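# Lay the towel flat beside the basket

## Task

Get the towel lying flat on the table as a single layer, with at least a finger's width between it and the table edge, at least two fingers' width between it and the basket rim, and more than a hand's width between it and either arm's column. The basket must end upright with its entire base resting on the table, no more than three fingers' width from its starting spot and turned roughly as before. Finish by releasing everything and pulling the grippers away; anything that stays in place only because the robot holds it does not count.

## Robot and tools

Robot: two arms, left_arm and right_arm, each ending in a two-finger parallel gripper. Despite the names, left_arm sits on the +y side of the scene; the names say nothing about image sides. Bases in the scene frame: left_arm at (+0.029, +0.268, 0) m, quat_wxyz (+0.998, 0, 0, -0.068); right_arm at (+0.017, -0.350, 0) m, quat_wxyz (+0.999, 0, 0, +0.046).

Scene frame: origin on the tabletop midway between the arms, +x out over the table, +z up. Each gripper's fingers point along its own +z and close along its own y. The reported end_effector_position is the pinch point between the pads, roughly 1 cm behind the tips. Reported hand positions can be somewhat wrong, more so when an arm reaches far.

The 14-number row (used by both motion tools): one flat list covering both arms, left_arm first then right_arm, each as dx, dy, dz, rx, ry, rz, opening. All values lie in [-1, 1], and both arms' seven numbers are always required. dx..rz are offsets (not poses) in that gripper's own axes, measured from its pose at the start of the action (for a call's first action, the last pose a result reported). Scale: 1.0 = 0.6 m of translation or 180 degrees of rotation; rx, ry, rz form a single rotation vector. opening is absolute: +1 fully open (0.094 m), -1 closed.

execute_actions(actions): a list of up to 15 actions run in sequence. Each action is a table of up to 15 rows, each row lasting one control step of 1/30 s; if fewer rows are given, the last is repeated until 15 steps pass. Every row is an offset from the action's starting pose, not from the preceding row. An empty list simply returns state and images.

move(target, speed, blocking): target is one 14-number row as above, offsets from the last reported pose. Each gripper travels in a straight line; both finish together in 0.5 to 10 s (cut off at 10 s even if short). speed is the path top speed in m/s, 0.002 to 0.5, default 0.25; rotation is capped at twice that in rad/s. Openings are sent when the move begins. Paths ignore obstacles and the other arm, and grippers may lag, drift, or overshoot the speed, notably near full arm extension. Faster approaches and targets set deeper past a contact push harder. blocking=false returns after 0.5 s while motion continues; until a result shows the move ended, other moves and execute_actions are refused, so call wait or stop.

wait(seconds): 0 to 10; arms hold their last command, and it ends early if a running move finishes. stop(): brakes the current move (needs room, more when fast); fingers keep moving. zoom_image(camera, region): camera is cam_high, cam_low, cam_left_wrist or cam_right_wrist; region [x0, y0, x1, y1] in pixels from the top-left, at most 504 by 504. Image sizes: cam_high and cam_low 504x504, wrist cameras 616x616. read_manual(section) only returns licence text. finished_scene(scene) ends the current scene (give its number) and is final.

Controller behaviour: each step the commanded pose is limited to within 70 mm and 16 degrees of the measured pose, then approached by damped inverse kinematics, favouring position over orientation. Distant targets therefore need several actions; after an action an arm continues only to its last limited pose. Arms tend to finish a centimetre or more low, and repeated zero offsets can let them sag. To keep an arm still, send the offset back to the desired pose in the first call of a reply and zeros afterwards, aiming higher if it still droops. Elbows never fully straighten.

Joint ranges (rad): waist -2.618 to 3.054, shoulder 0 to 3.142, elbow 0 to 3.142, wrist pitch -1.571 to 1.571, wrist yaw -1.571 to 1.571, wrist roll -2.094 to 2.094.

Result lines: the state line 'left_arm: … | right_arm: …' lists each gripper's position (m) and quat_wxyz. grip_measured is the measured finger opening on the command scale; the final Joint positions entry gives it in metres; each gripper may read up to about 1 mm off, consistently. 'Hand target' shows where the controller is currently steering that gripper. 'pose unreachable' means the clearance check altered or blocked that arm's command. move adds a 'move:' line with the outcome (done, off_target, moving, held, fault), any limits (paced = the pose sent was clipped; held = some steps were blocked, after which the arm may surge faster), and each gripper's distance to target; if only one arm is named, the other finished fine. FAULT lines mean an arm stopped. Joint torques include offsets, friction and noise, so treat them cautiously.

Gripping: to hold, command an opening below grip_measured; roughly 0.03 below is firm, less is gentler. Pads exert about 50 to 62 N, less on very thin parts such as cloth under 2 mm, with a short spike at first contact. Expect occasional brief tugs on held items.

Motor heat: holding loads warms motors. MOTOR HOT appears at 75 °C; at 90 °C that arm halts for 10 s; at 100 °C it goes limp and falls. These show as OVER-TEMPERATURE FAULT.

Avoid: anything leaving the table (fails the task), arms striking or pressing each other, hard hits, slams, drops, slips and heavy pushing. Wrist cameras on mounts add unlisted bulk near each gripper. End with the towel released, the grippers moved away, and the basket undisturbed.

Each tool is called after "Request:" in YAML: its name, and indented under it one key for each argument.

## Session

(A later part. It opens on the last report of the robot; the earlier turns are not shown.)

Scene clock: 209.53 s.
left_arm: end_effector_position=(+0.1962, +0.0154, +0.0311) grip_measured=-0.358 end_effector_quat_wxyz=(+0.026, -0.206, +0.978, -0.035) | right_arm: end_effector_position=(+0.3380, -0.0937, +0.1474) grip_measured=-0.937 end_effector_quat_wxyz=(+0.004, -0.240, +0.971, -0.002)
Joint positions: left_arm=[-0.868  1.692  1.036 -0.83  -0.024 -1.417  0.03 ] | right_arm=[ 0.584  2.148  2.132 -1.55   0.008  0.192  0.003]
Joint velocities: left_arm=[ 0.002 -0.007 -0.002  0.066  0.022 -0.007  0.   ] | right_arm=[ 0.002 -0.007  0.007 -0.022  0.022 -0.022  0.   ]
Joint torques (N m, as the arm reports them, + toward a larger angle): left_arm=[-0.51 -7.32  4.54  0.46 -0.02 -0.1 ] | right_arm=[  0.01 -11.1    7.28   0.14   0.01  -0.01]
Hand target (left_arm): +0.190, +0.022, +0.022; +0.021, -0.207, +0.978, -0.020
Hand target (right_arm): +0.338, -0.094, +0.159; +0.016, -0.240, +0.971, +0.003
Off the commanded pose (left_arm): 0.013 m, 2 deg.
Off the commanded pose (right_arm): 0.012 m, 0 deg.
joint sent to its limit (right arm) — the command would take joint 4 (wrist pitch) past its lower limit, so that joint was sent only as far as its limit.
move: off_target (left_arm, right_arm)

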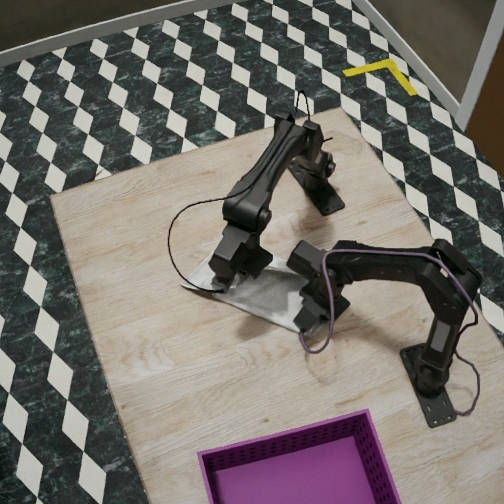

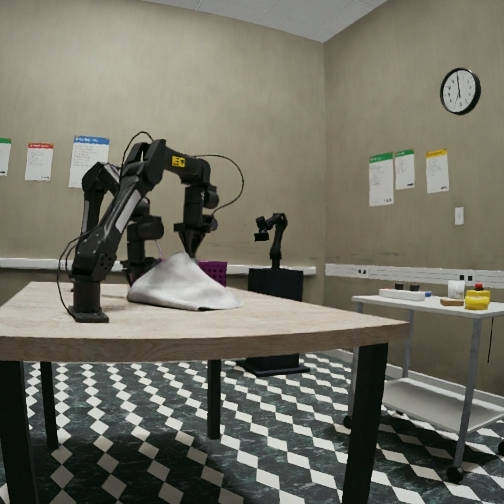

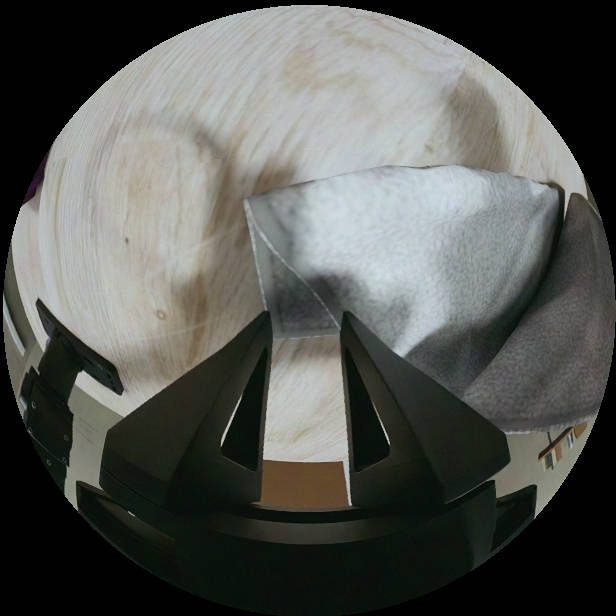

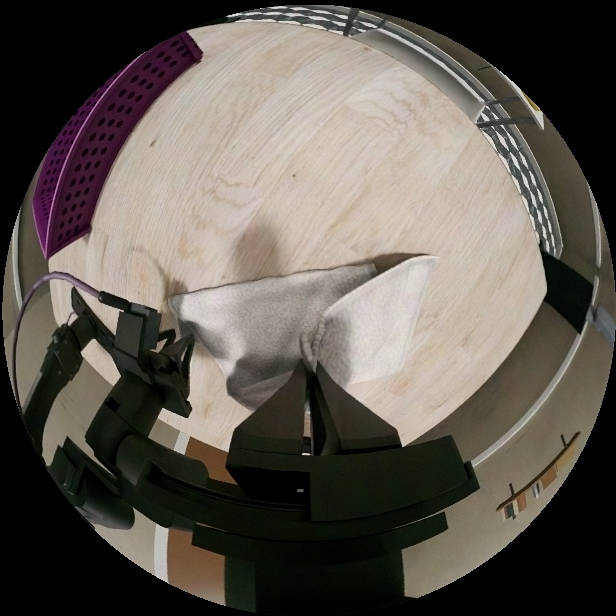

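Request:
execute_actions:
  actions:
    - [[0,0,0,0,0,0,-0.36, 0,0,-0.02,0,0,0,-1],[0,0.01,0,0,0,0,-0.36, 0,0,-0.02,0,0,0,-1],[0,0.02,0,0,0,0,-0.36, 0,0,-0.02,0,0,0,-1],[0,0.03,0,0,0,0,-0.36, 0,0,-0.02,0,0,0,-1]]

Scene clock: 216.27 s.
left_arm: end_effector_position=(+0.1910, +0.0236, +0.0323) grip_measured=-0.358 end_effector_quat_wxyz=(+0.028, -0.206, +0.977, -0.041) | right_arm: end_effector_position=(+0.3380, -0.0937, +0.1474) grip_measured=-0.937 end_effector_quat_wxyz=(+0.004, -0.240, +0.971, -0.002)
Joint positions: left_arm=[-0.868  1.644  0.986 -0.816 -0.024 -1.417  0.03 ] | right_arm=[ 0.584  2.148  2.132 -1.55   0.008  0.192  0.003]
Joint velocities: left_arm=[-0.007  0.007 -0.002 -0.081 -0.022 -0.037  0.   ] | right_arm=[-0.012  0.002  0.002 -0.051  0.022  0.007  0.   ]
Joint torques (N m, as the arm reports them, + toward a larger angle): left_arm=[ 0.7  -8.97  4.5   0.47 -0.01  0.12] | right_arm=[  0.01 -11.09   7.28   0.14   0.01   0.  ]
Hand target (left_arm): +0.189, +0.032, +0.030; +0.026, -0.206, +0.978, -0.035
Hand target (right_arm): +0.338, -0.094, +0.159; +0.016, -0.240, +0.971, +0.003
Off the commanded pose (left_arm): 0.009 m, 1 deg.
Off the commanded pose (right_arm): 0.012 m, 0 deg.
joint sent to its limit (right arm) — the command would take joint 4 (wrist pitch) past its lower limit, so that joint was sent only as far as its limit.

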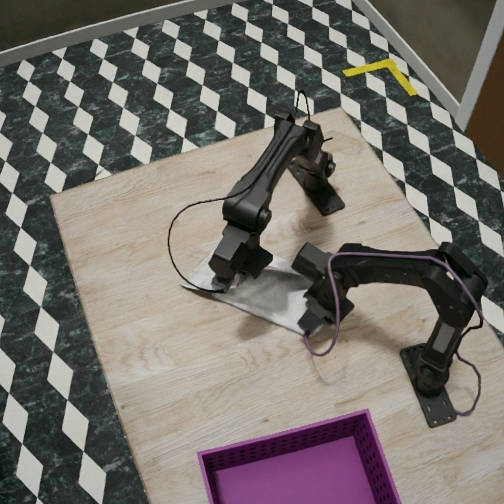

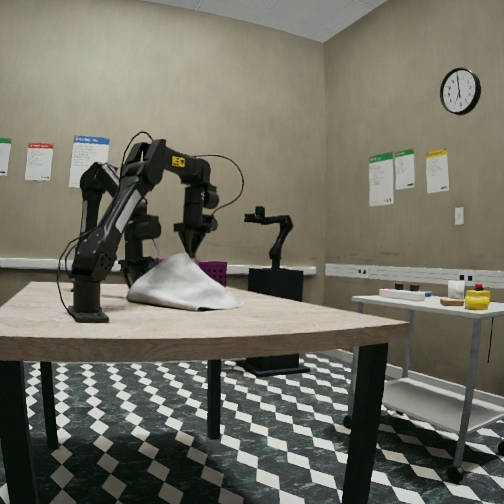

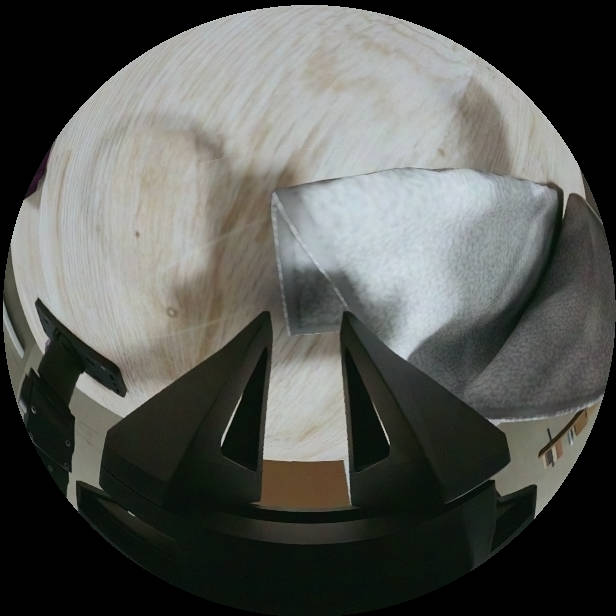

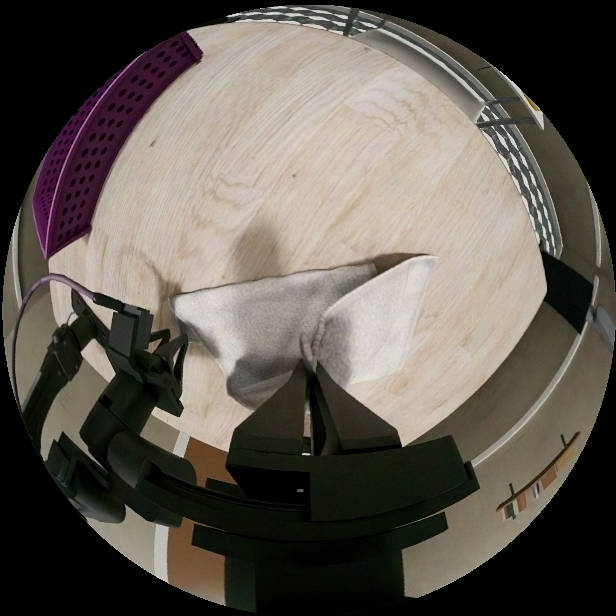

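Request:
execute_actions:
  actions:
    - [[0.012,0.017,0,0,0,0,-0.53, 0,0,-0.02,0,0,0,-1]]
    - [[0.005,0.014,0.025,0,0,0,-0.53, 0,0,0,0,0,0,-1]]

Scene clock: 225.83 s.
left_arm: end_effector_position=(+0.1858, +0.0243, +0.0243) grip_measured=-0.528 end_effector_quat_wxyz=(+0.033, -0.205, +0.977, -0.055) | right_arm: end_effector_position=(+0.3380, -0.0937, +0.1474) grip_measured=-0.937 end_effector_quat_wxyz=(+0.004, -0.240, +0.971, -0.002)
Joint positions: left_arm=[-0.882  1.62   0.922 -0.746 -0.024 -1.428  0.022] | right_arm=[ 0.584  2.148  2.132 -1.55   0.008  0.192  0.003]
Joint velocities: left_arm=[ 0.007 -0.012 -0.017  0.007 -0.022  0.022 -0.   ] | right_arm=[-0.017 -0.007 -0.012  0.007  0.051  0.022 -0.001]
Joint torques (N m, as the arm reports them, + toward a larger angle): left_arm=[-0.39 -7.42  4.75  0.51  0.01 -0.07] | right_arm=[ 0.   -9.5   6.12  0.21  0.01 -0.01]
Hand target (left_arm): +0.181, +0.029, +0.018; +0.029, -0.205, +0.977, -0.046
Hand target (right_arm): +0.338, -0.094, +0.147; +0.004, -0.240, +0.971, -0.002
Off the commanded pose (left_arm): 0.010 m, 1 deg.
Off the commanded pose (right_arm): 0.000 m, 0 deg.

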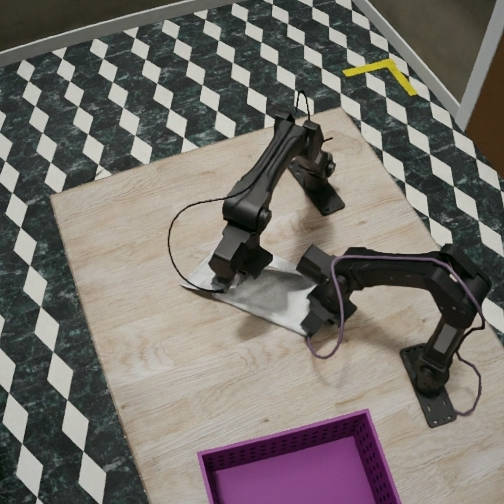

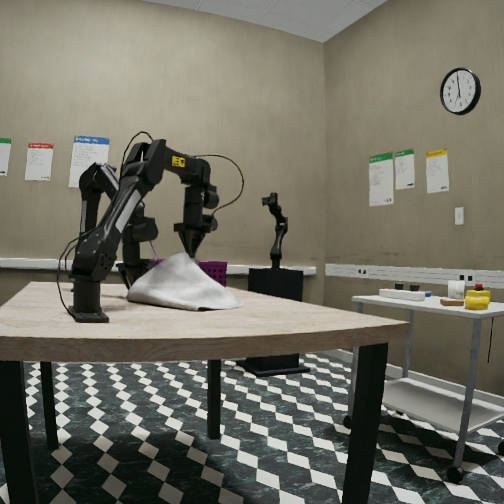

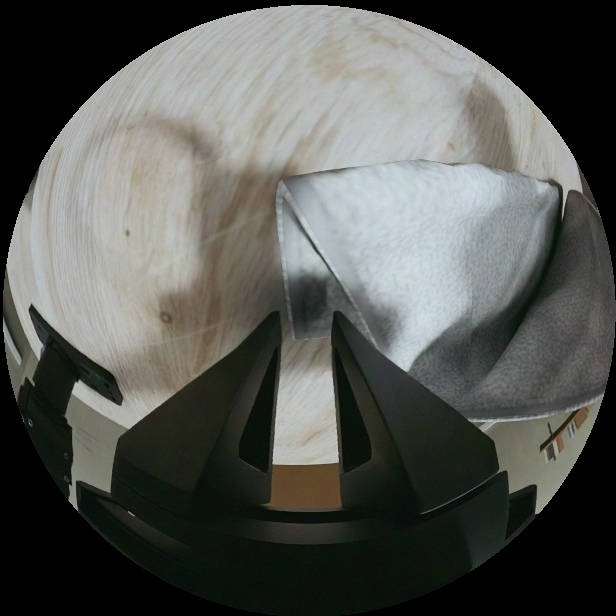

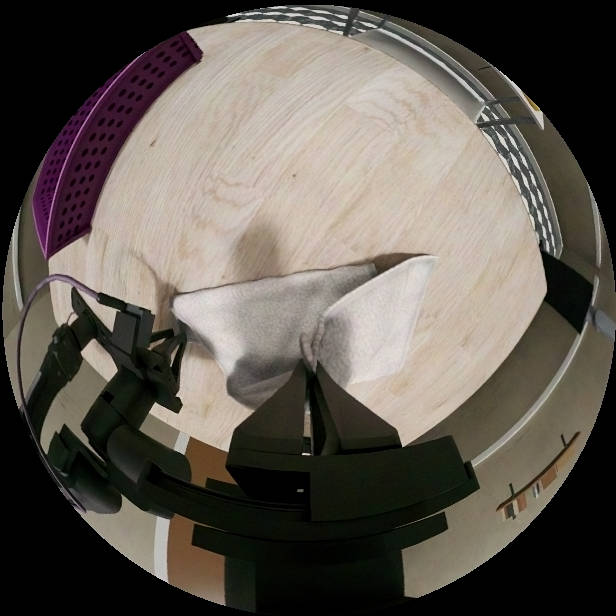

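Request:
execute_actions:
  actions:
    - [[0.004,0.012,0.025,0,0,0,-0.53, 0,0,-0.015,0,0,0,-1]]
    - [[0.004,0.012,0.012,0,0,0,-0.8, 0,0,-0.005,0,0,0,-1]]
    - [[0.004,0.012,0.01,0,0,0,-1, 0,0,-0.005,0,0,0,-1]]

Scene clock: 229.67 s.
left_arm: end_effector_position=(+0.1880, +0.0207, +0.0141) grip_measured=-0.985 end_effector_quat_wxyz=(+0.040, -0.205, +0.975, -0.077) | right_arm: end_effector_position=(+0.3380, -0.0937, +0.1474) grip_measured=-0.937 end_effector_quat_wxyz=(+0.004, -0.240, +0.971, -0.002)
Joint positions: left_arm=[-0.882  1.617  0.865 -0.646 -0.024 -1.428  0.001] | right_arm=[ 0.584  2.148  2.132 -1.55   0.008  0.192  0.003]
Joint velocities: left_arm=[-0.002  0.007  0.012  0.022  0.037 -0.051  0.001] | right_arm=[ 0.017 -0.007  0.002  0.037  0.007 -0.007 -0.   ]
Joint torques (N m, as the arm reports them, + toward a larger angle): left_arm=[-0.24 -7.85  3.75  0.79 -0.01 -0.01] | right_arm=[ 0.   -9.6   7.03  0.14  0.01 -0.01]
Hand target (left_arm): +0.183, +0.026, +0.008; +0.039, -0.205, +0.975, -0.073
Hand target (right_arm): +0.338, -0.094, +0.150; +0.005, -0.240, +0.971, -0.002
Off the commanded pose (left_arm): 0.010 m, 1 deg.
Off the commanded pose (right_arm): 0.003 m, 0 deg.
joint sent to its limit (right arm) — the command would take joint 4 (wrist pitch) past its lower limit, so that joint was sent only as far as its limit.

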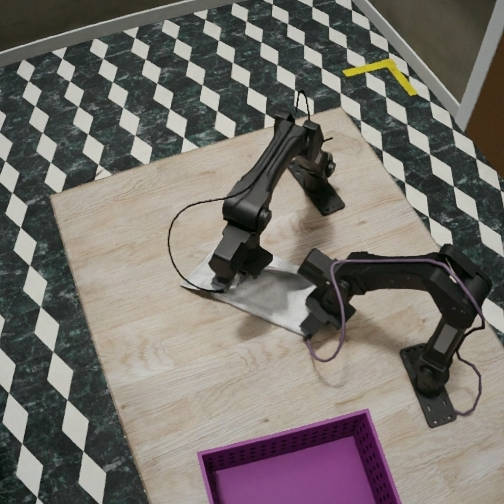

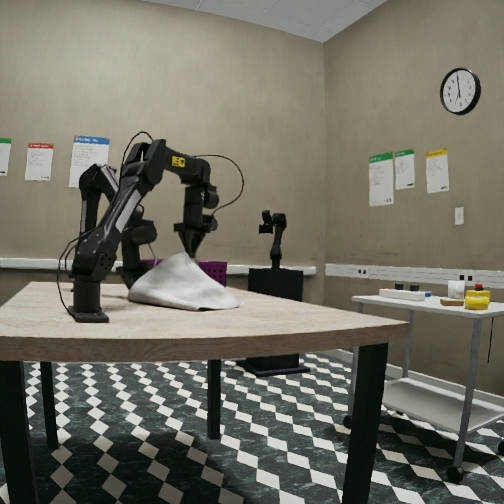

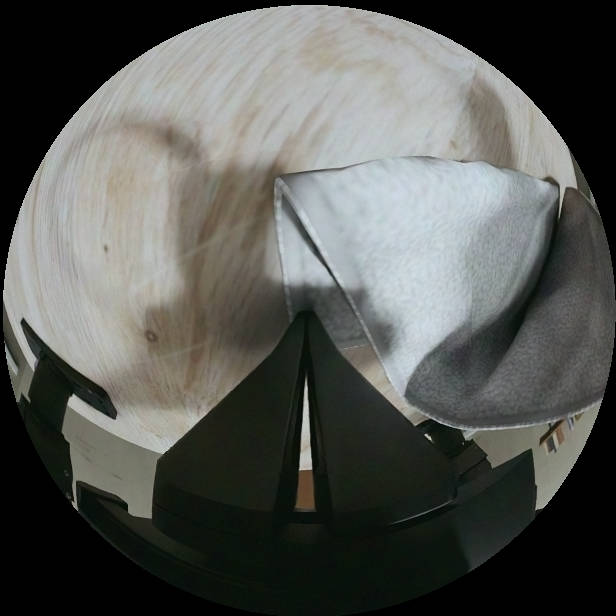

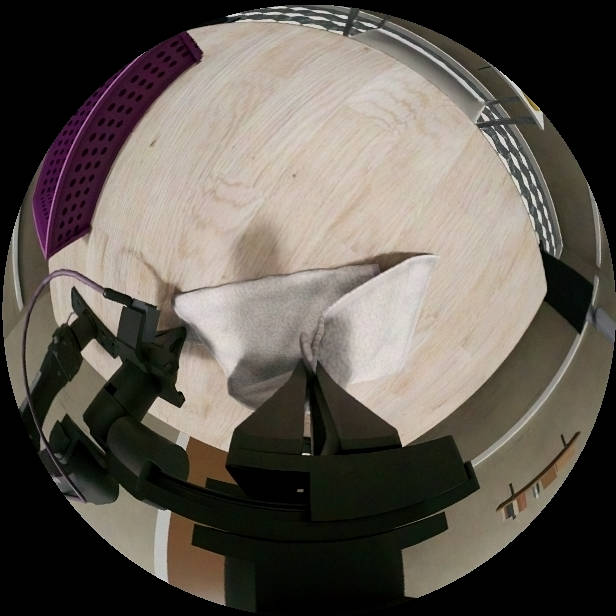

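Request:
execute_actions:
  actions:
    - [[0.004,0.014,-0.015,0,0,0,-1, 0,0,-0.015,0,0,0,-1]]
    - [[0.004,0.014,0.0,0,0,0,-0.5, 0,0,-0.005,0,0,0,-1]]
    - [[0.004,0.014,0.02,0,0,0,-0.5, 0,0,-0.005,0,0,0,-1]]
    - [[0.004,0.014,0.02,0,0,0,-0.5, 0,0,-0.005,0,0,0,-1]]

Scene clock: 235.90 s.
left_arm: end_effector_position=(+0.1911, +0.0158, +0.0157) grip_measured=-0.502 end_effector_quat_wxyz=(+0.056, -0.204, +0.970, -0.120) | right_arm: end_effector_position=(+0.3380, -0.0937, +0.1474) grip_measured=-0.937 end_effector_quat_wxyz=(+0.004, -0.240, +0.971, -0.002)
Joint positions: left_arm=[-0.882  1.563  0.795 -0.539 -0.024 -1.428  0.023] | right_arm=[ 0.584  2.148  2.132 -1.55   0.008  0.192  0.003]
Joint velocities: left_arm=[ 0.007 -0.002  0.002  0.022 -0.007 -0.051 -0.   ] | right_arm=[-0.017 -0.017  0.012 -0.022 -0.051 -0.007 -0.   ]
Joint torques (N m, as the arm reports them, + toward a larger angle): left_arm=[-0.23 -6.21  4.81  0.84 -0.03  0.  ] | right_arm=[ 0.   -9.6   7.03  0.14  0.01 -0.01]
Hand target (left_arm): +0.186, +0.022, +0.007; +0.051, -0.204, +0.972, -0.107
Hand target (right_arm): +0.338, -0.094, +0.150; +0.005, -0.240, +0.971, -0.002
Off the commanded pose (left_arm): 0.012 m, 1 deg.
Off the commanded pose (right_arm): 0.003 m, 0 deg.
joint sent to its limit (right arm) — the command would take joint 4 (wrist pitch) past its lower limit, so that joint was sent only as far as its limit.

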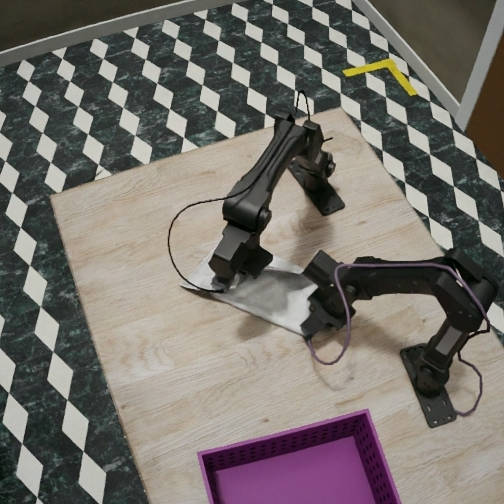

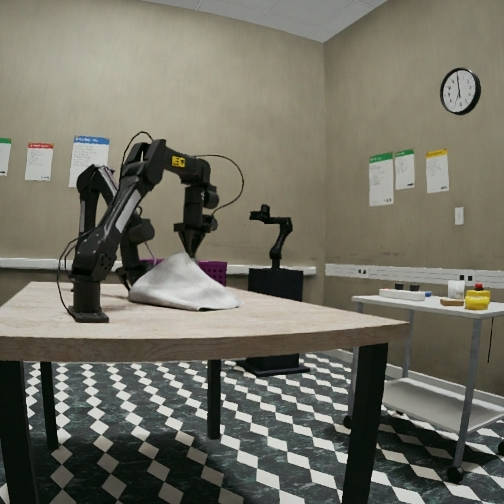

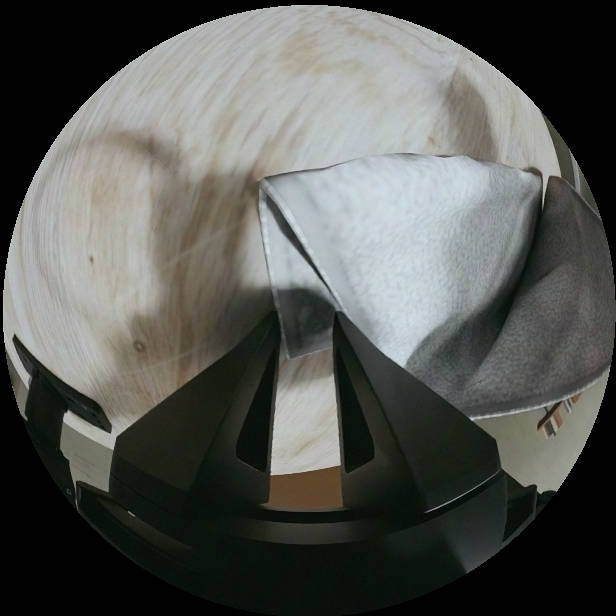

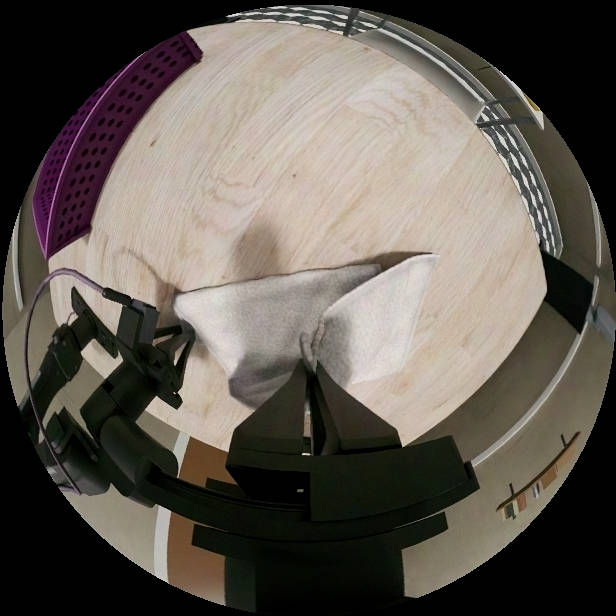

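Request:
move:
  target: [0.0,0.02,-0.03,-0.09,0.02,0,-0.5, 0,0,-0.005,0,0,0,-1]
  speed: 0.08

Scene clock: 243.40 s.
left_arm: end_effector_position=(+0.1809, +0.0335, +0.0276) grip_measured=-0.502 end_effector_quat_wxyz=(+0.001, -0.205, +0.979, +0.011) | right_arm: end_effector_position=(+0.3380, -0.0937, +0.1474) grip_measured=-0.937 end_effector_quat_wxyz=(+0.004, -0.240, +0.971, -0.002)
Joint positions: left_arm=[-0.87   1.705  1.039 -0.924 -0.009 -1.418  0.023] | right_arm=[ 0.584  2.148  2.132 -1.55   0.008  0.192  0.003]
Joint velocities: left_arm=[-0.007  0.012  0.017 -0.037 -0.051 -0.007 -0.   ] | right_arm=[ 0.012 -0.022 -0.007  0.022 -0.037 -0.11  -0.001]
Joint torques (N m, as the arm reports them, + toward a larger angle): left_arm=[ 0.5  -7.03  9.08  0.06  0.09  0.14] | right_arm=[ 0.   -9.6   7.04  0.14  0.01 -0.01]
Hand target (left_arm): +0.184, +0.030, +0.030; -0.005, -0.204, +0.979, +0.012
Hand target (right_arm): +0.338, -0.094, +0.150; +0.005, -0.240, +0.971, -0.002
Off the commanded pose (left_arm): 0.005 m, 1 deg.
Off the commanded pose (right_arm): 0.003 m, 0 deg.
joint sent to its limit (right arm) — the command would take joint 4 (wrist pitch) past its lower limit, so that joint was sent only as far as its limit.
move: done

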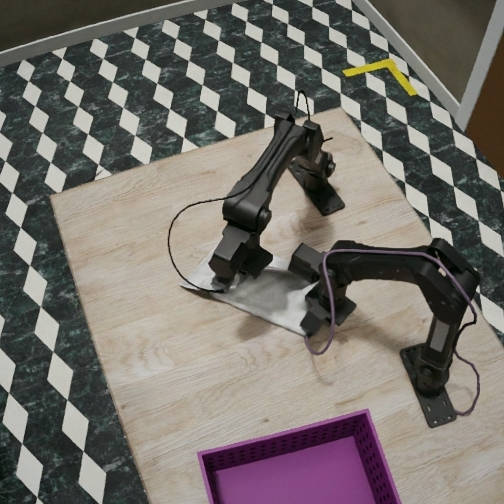

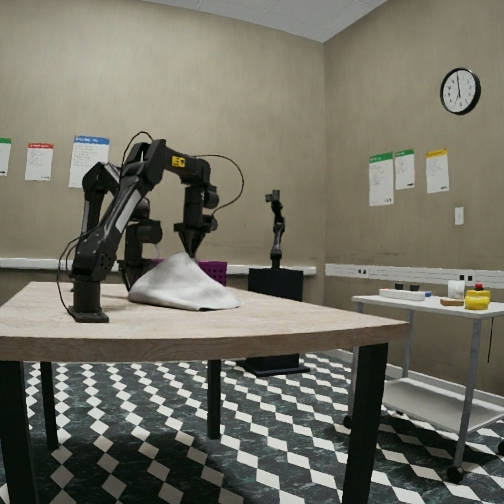

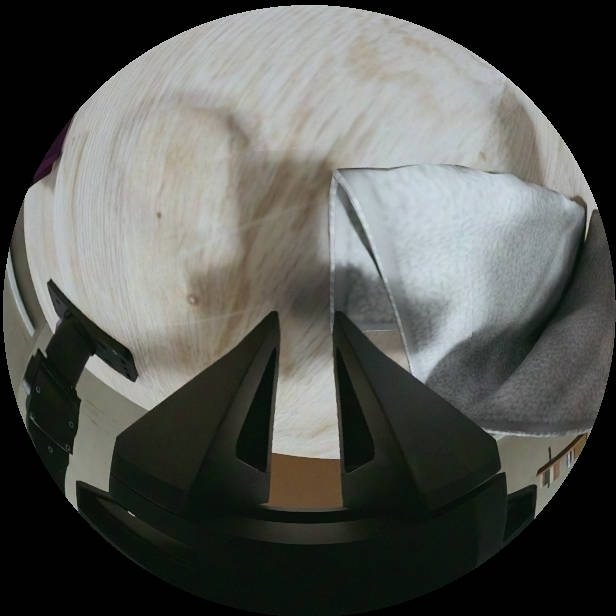

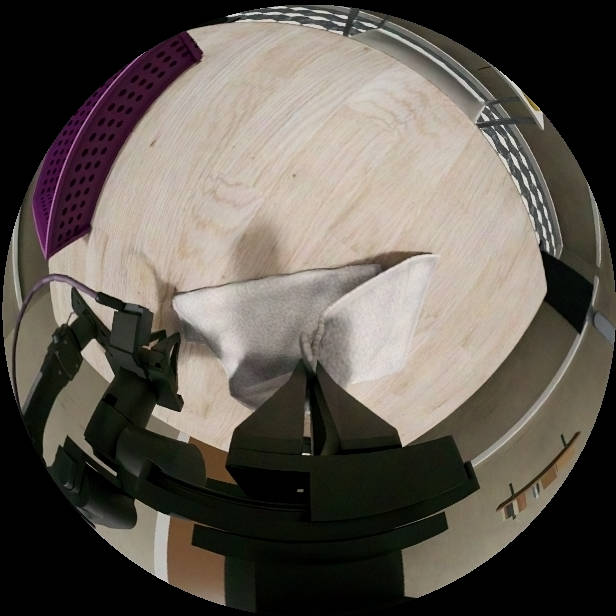

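Request:
move:
  target: [0.0,-0.045,0.012,0,0,0,-0.5, 0,0,-0.005,0,0,0,-1]
  speed: 0.05

Scene clock: 249.40 s.
left_arm: end_effector_position=(+0.1890, +0.0179, +0.0180) grip_measured=-0.502 end_effector_quat_wxyz=(-0.002, -0.204, +0.979, +0.018) | right_arm: end_effector_position=(+0.3380, -0.0937, +0.1474) grip_measured=-0.937 end_effector_quat_wxyz=(+0.004, -0.240, +0.971, -0.002)
Joint positions: left_arm=[-0.875  1.797  1.107 -0.916 -0.009 -1.421  0.023] | right_arm=[ 0.584  2.148  2.132 -1.55   0.008  0.192  0.003]
Joint velocities: left_arm=[ 0.002 -0.012 -0.012  0.007 -0.095  0.022 -0.001] | right_arm=[-0.002 -0.007  0.007 -0.037 -0.007 -0.051  0.   ]
Joint torques (N m, as the arm reports them, + toward a larger angle): left_arm=[-0.49 -7.97  8.86  0.26  0.01 -0.11] | right_arm=[ 0.   -9.59  7.03  0.14  0.01  0.  ]
Hand target (left_arm): +0.192, +0.009, +0.020; +0.001, -0.205, +0.979, +0.010
Hand target (right_arm): +0.338, -0.094, +0.150; +0.005, -0.240, +0.971, -0.002
Off the commanded pose (left_arm): 0.010 m, 1 deg.
Off the commanded pose (right_arm): 0.003 m, 0 deg.
joint sent to its limit (right arm) — the command would take joint 4 (wrist pitch) past its lower limit, so that joint was sent only as far as its limit.
move: done

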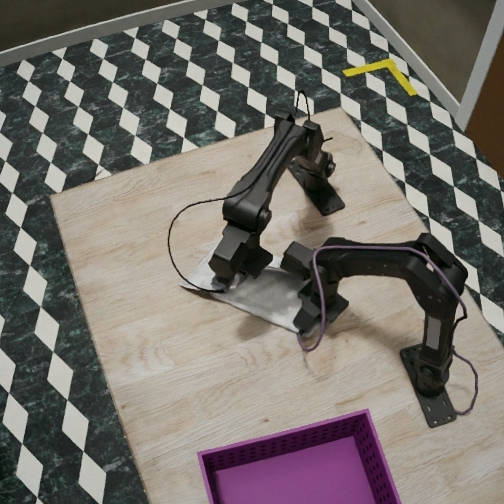

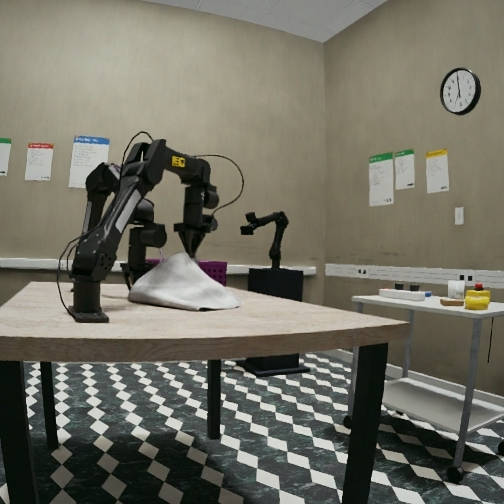

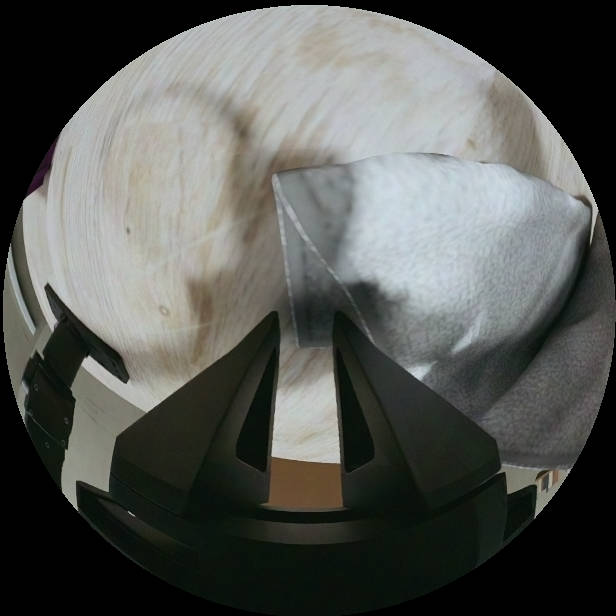

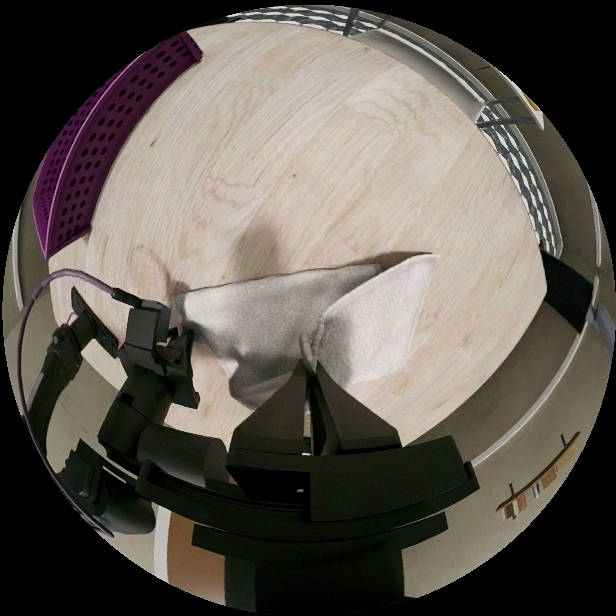

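Request:
execute_actions:
  actions:
    - [[0,-0.008,0.008,0.004,0,0,-0.5, 0,0,-0.005,0,0,0,-1],[0,-0.008,0.014,0.004,0,0,-0.5, 0,0,-0.005,0,0,0,-1],[0,-0.008,0.02,0.004,0,0,-0.5, 0,0,-0.005,0,0,0,-1]]

Scene clock: 251.53 s.
left_arm: end_effector_position=(+0.1942, +0.0098, +0.0150) grip_measured=-0.502 end_effector_quat_wxyz=(+0.004, -0.204, +0.979, +0.003) | right_arm: end_effector_position=(+0.3380, -0.0937, +0.1474) grip_measured=-0.937 end_effector_quat_wxyz=(+0.004, -0.240, +0.971, -0.002)
Joint positions: left_arm=[-0.875  1.807  1.107 -0.873 -0.009 -1.421  0.023] | right_arm=[ 0.584  2.148  2.132 -1.55   0.008  0.192  0.003]
Joint velocities: left_arm=[ 0.012 -0.002  0.012 -0.007  0.037 -0.007 -0.001] | right_arm=[-0.002 -0.012 -0.012 -0.007 -0.007  0.007 -0.   ]
Joint torques (N m, as the arm reports them, + toward a larger angle): left_arm=[ 0.01 -8.04  4.67  0.43  0.03  0.  ] | right_arm=[-0.01 -9.59  7.04  0.14  0.01 -0.01]
Hand target (left_arm): +0.191, +0.014, +0.006; -0.001, -0.204, +0.979, +0.012
Hand target (right_arm): +0.338, -0.094, +0.150; +0.005, -0.240, +0.971, -0.002
Off the commanded pose (left_arm): 0.011 m, 1 deg.
Off the commanded pose (right_arm): 0.003 m, 0 deg.
joint sent to its limit (right arm) — the command would take joint 4 (wrist pitch) past its lower limit, so that joint was sent only as far as its limit.

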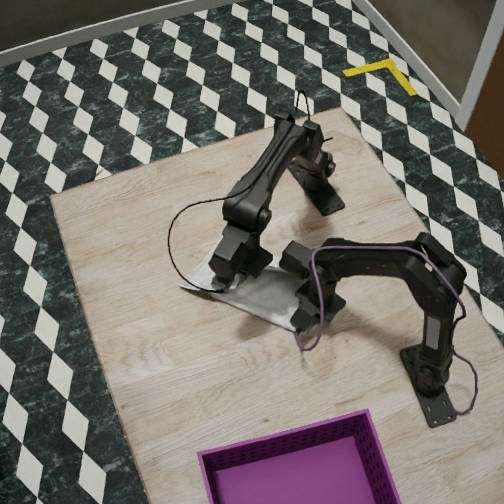

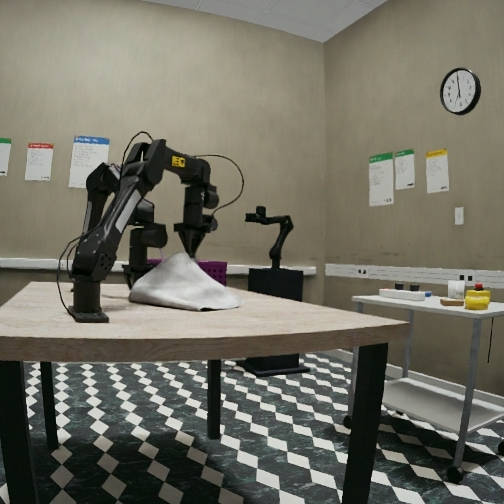

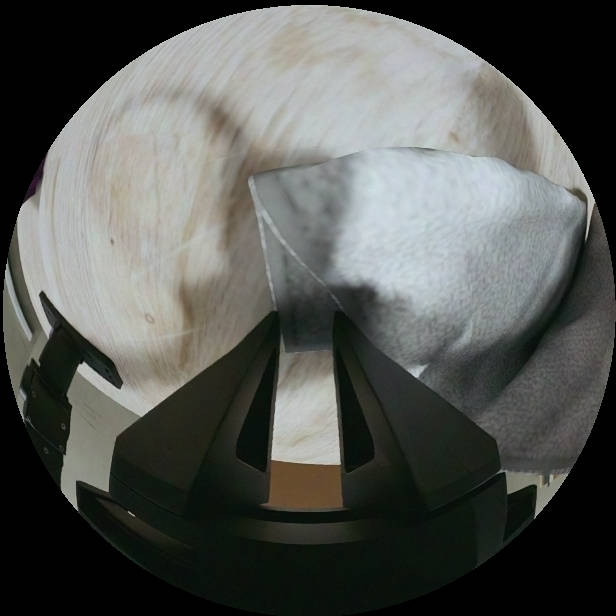

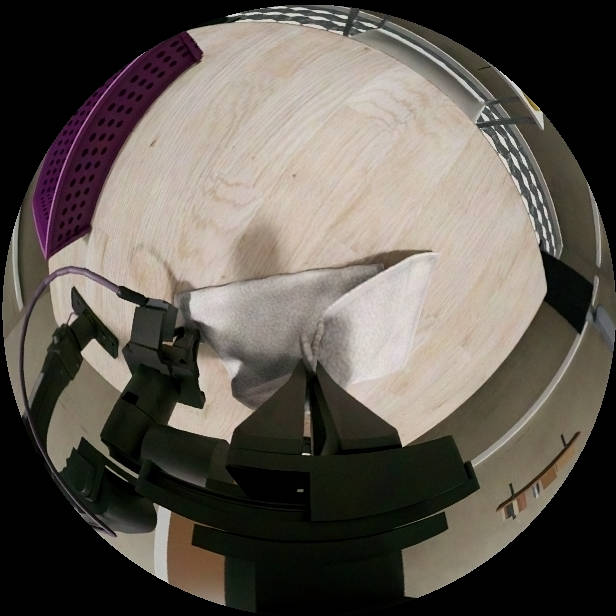

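Request:
execute_actions:
  actions:
    - [[0,0.008,0.0,0,0,0,-0.5, 0,0,-0.005,0,0,0,-1],[0,0.016,0.0,0,0,0,-0.5, 0,0,-0.005,0,0,0,-1],[0,0.022,0.0,0,0,0,-0.5, 0,0,-0.005,0,0,0,-1]]

Scene clock: 259.67 s.
left_arm: end_effector_position=(+0.1912, +0.0145, +0.0173) grip_measured=-0.502 end_effector_quat_wxyz=(+0.005, -0.204, +0.979, -0.002) | right_arm: end_effector_position=(+0.3380, -0.0937, +0.1474) grip_measured=-0.937 end_effector_quat_wxyz=(+0.004, -0.240, +0.971, -0.002)
Joint positions: left_arm=[-0.875  1.775  1.077 -0.865 -0.009 -1.421  0.023] | right_arm=[ 0.584  2.148  2.132 -1.55   0.008  0.192  0.003]
Joint velocities: left_arm=[ 0.002 -0.002  0.012 -0.066 -0.037  0.037 -0.001] | right_arm=[ 0.002 -0.002  0.022 -0.022  0.007 -0.007 -0.   ]
Joint torques (N m, as the arm reports them, + toward a larger angle): left_arm=[  0.39 -10.13   4.08   0.32   0.     0.06] | right_arm=[ 0.   -9.59  7.03  0.14  0.01 -0.01]
Hand target (left_arm): +0.189, +0.022, +0.015; +0.004, -0.204, +0.979, +0.003
Hand target (right_arm): +0.338, -0.094, +0.150; +0.005, -0.240, +0.971, -0.002
Off the commanded pose (left_arm): 0.008 m, 1 deg.
Off the commanded pose (right_arm): 0.003 m, 0 deg.
joint sent to its limit (right arm) — the command would take joint 4 (wrist pitch) past its lower limit, so that joint was sent only as far as its limit.

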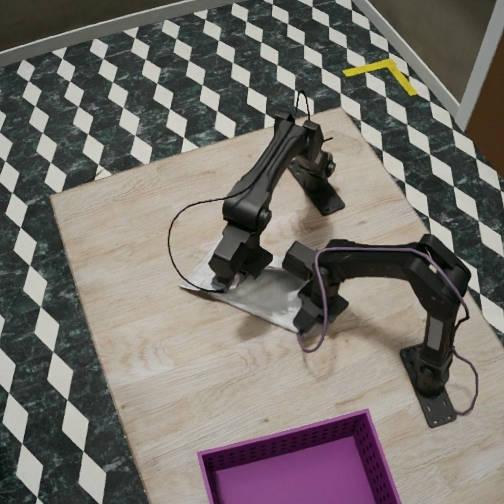

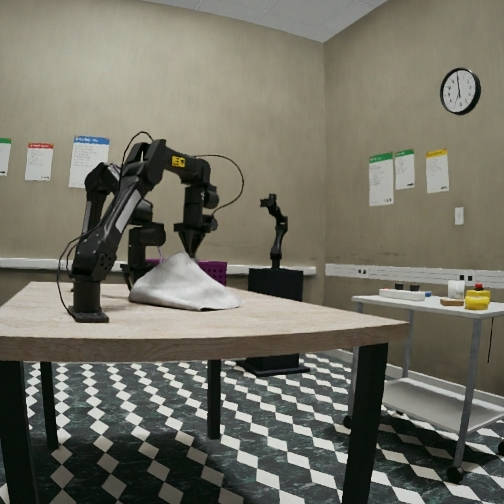

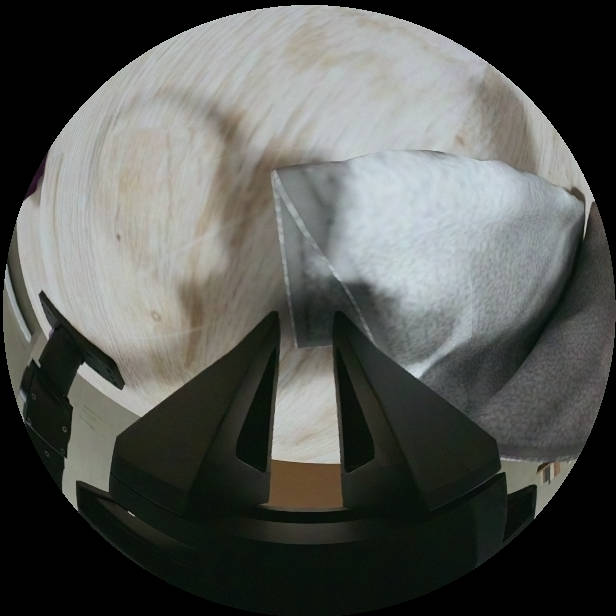

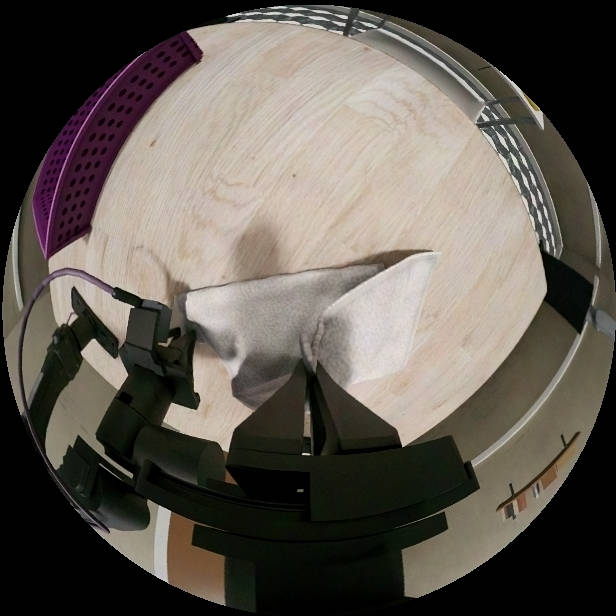

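Request:
execute_actions:
  actions:
    - [[0,0.016,0.008,0,0,0,-0.5, 0,0,-0.005,0,0,0,-1],[0,0.018,0.014,0,0,0,-0.5, 0,0,-0.005,0,0,0,-1],[0,0.02,0.02,0,0,0,-0.5, 0,0,-0.005,0,0,0,-1]]

Scene clock: 264.23 s.
left_arm: end_effector_position=(+0.1903, +0.0159, +0.0134) grip_measured=-0.502 end_effector_quat_wxyz=(+0.009, -0.204, +0.979, -0.012) | right_arm: end_effector_position=(+0.3380, -0.0937, +0.1474) grip_measured=-0.937 end_effector_quat_wxyz=(+0.004, -0.240, +0.971, -0.002)
Joint positions: left_arm=[-0.875  1.757  1.037 -0.821 -0.009 -1.421  0.023] | right_arm=[ 0.584  2.148  2.132 -1.55   0.008  0.192  0.003]
Joint velocities: left_arm=[-0.002 -0.012 -0.027  0.007 -0.037 -0.037 -0.001] | right_arm=[ 0.017 -0.022 -0.012 -0.051  0.007 -0.037 -0.001]
Joint torques (N m, as the arm reports them, + toward a larger angle): left_arm=[ 0.45 -8.98  3.26  0.48  0.    0.06] | right_arm=[ 0.   -9.6   7.02  0.14  0.01  0.  ]
Hand target (left_arm): +0.186, +0.025, +0.005; +0.005, -0.204, +0.979, -0.002
Hand target (right_arm): +0.338, -0.094, +0.150; +0.005, -0.240, +0.971, -0.002
Off the commanded pose (left_arm): 0.013 m, 1 deg.
Off the commanded pose (right_arm): 0.003 m, 0 deg.
joint sent to its limit (right arm) — the command would take joint 4 (wrist pitch) past its lower limit, so that joint was sent only as far as its limit.

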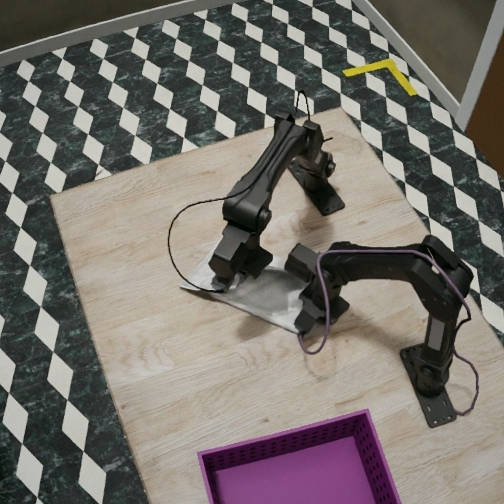

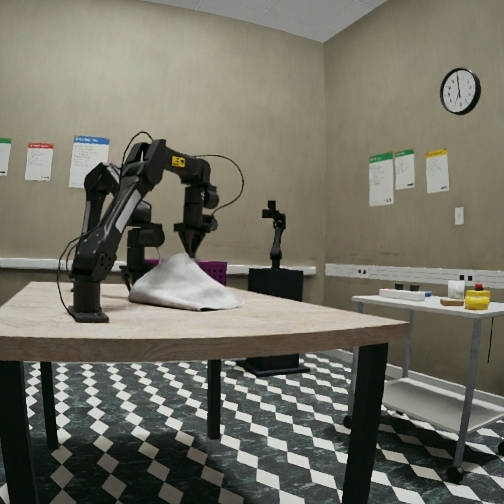

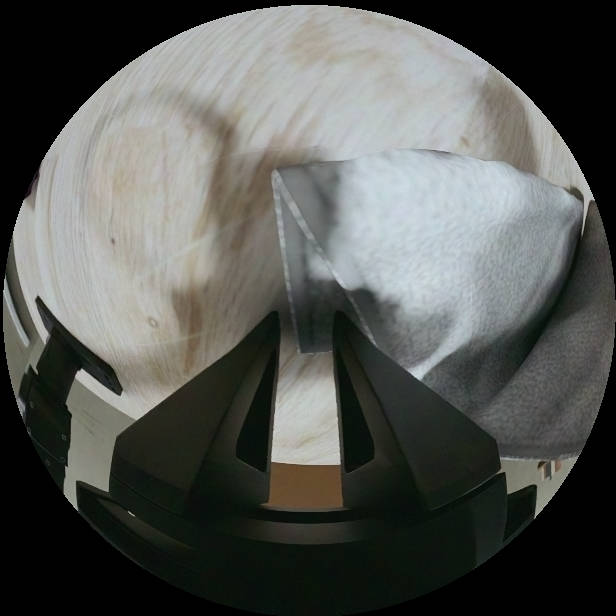

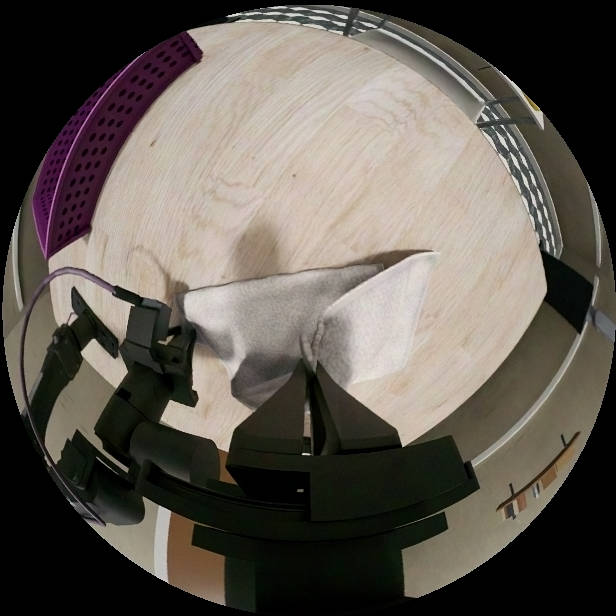

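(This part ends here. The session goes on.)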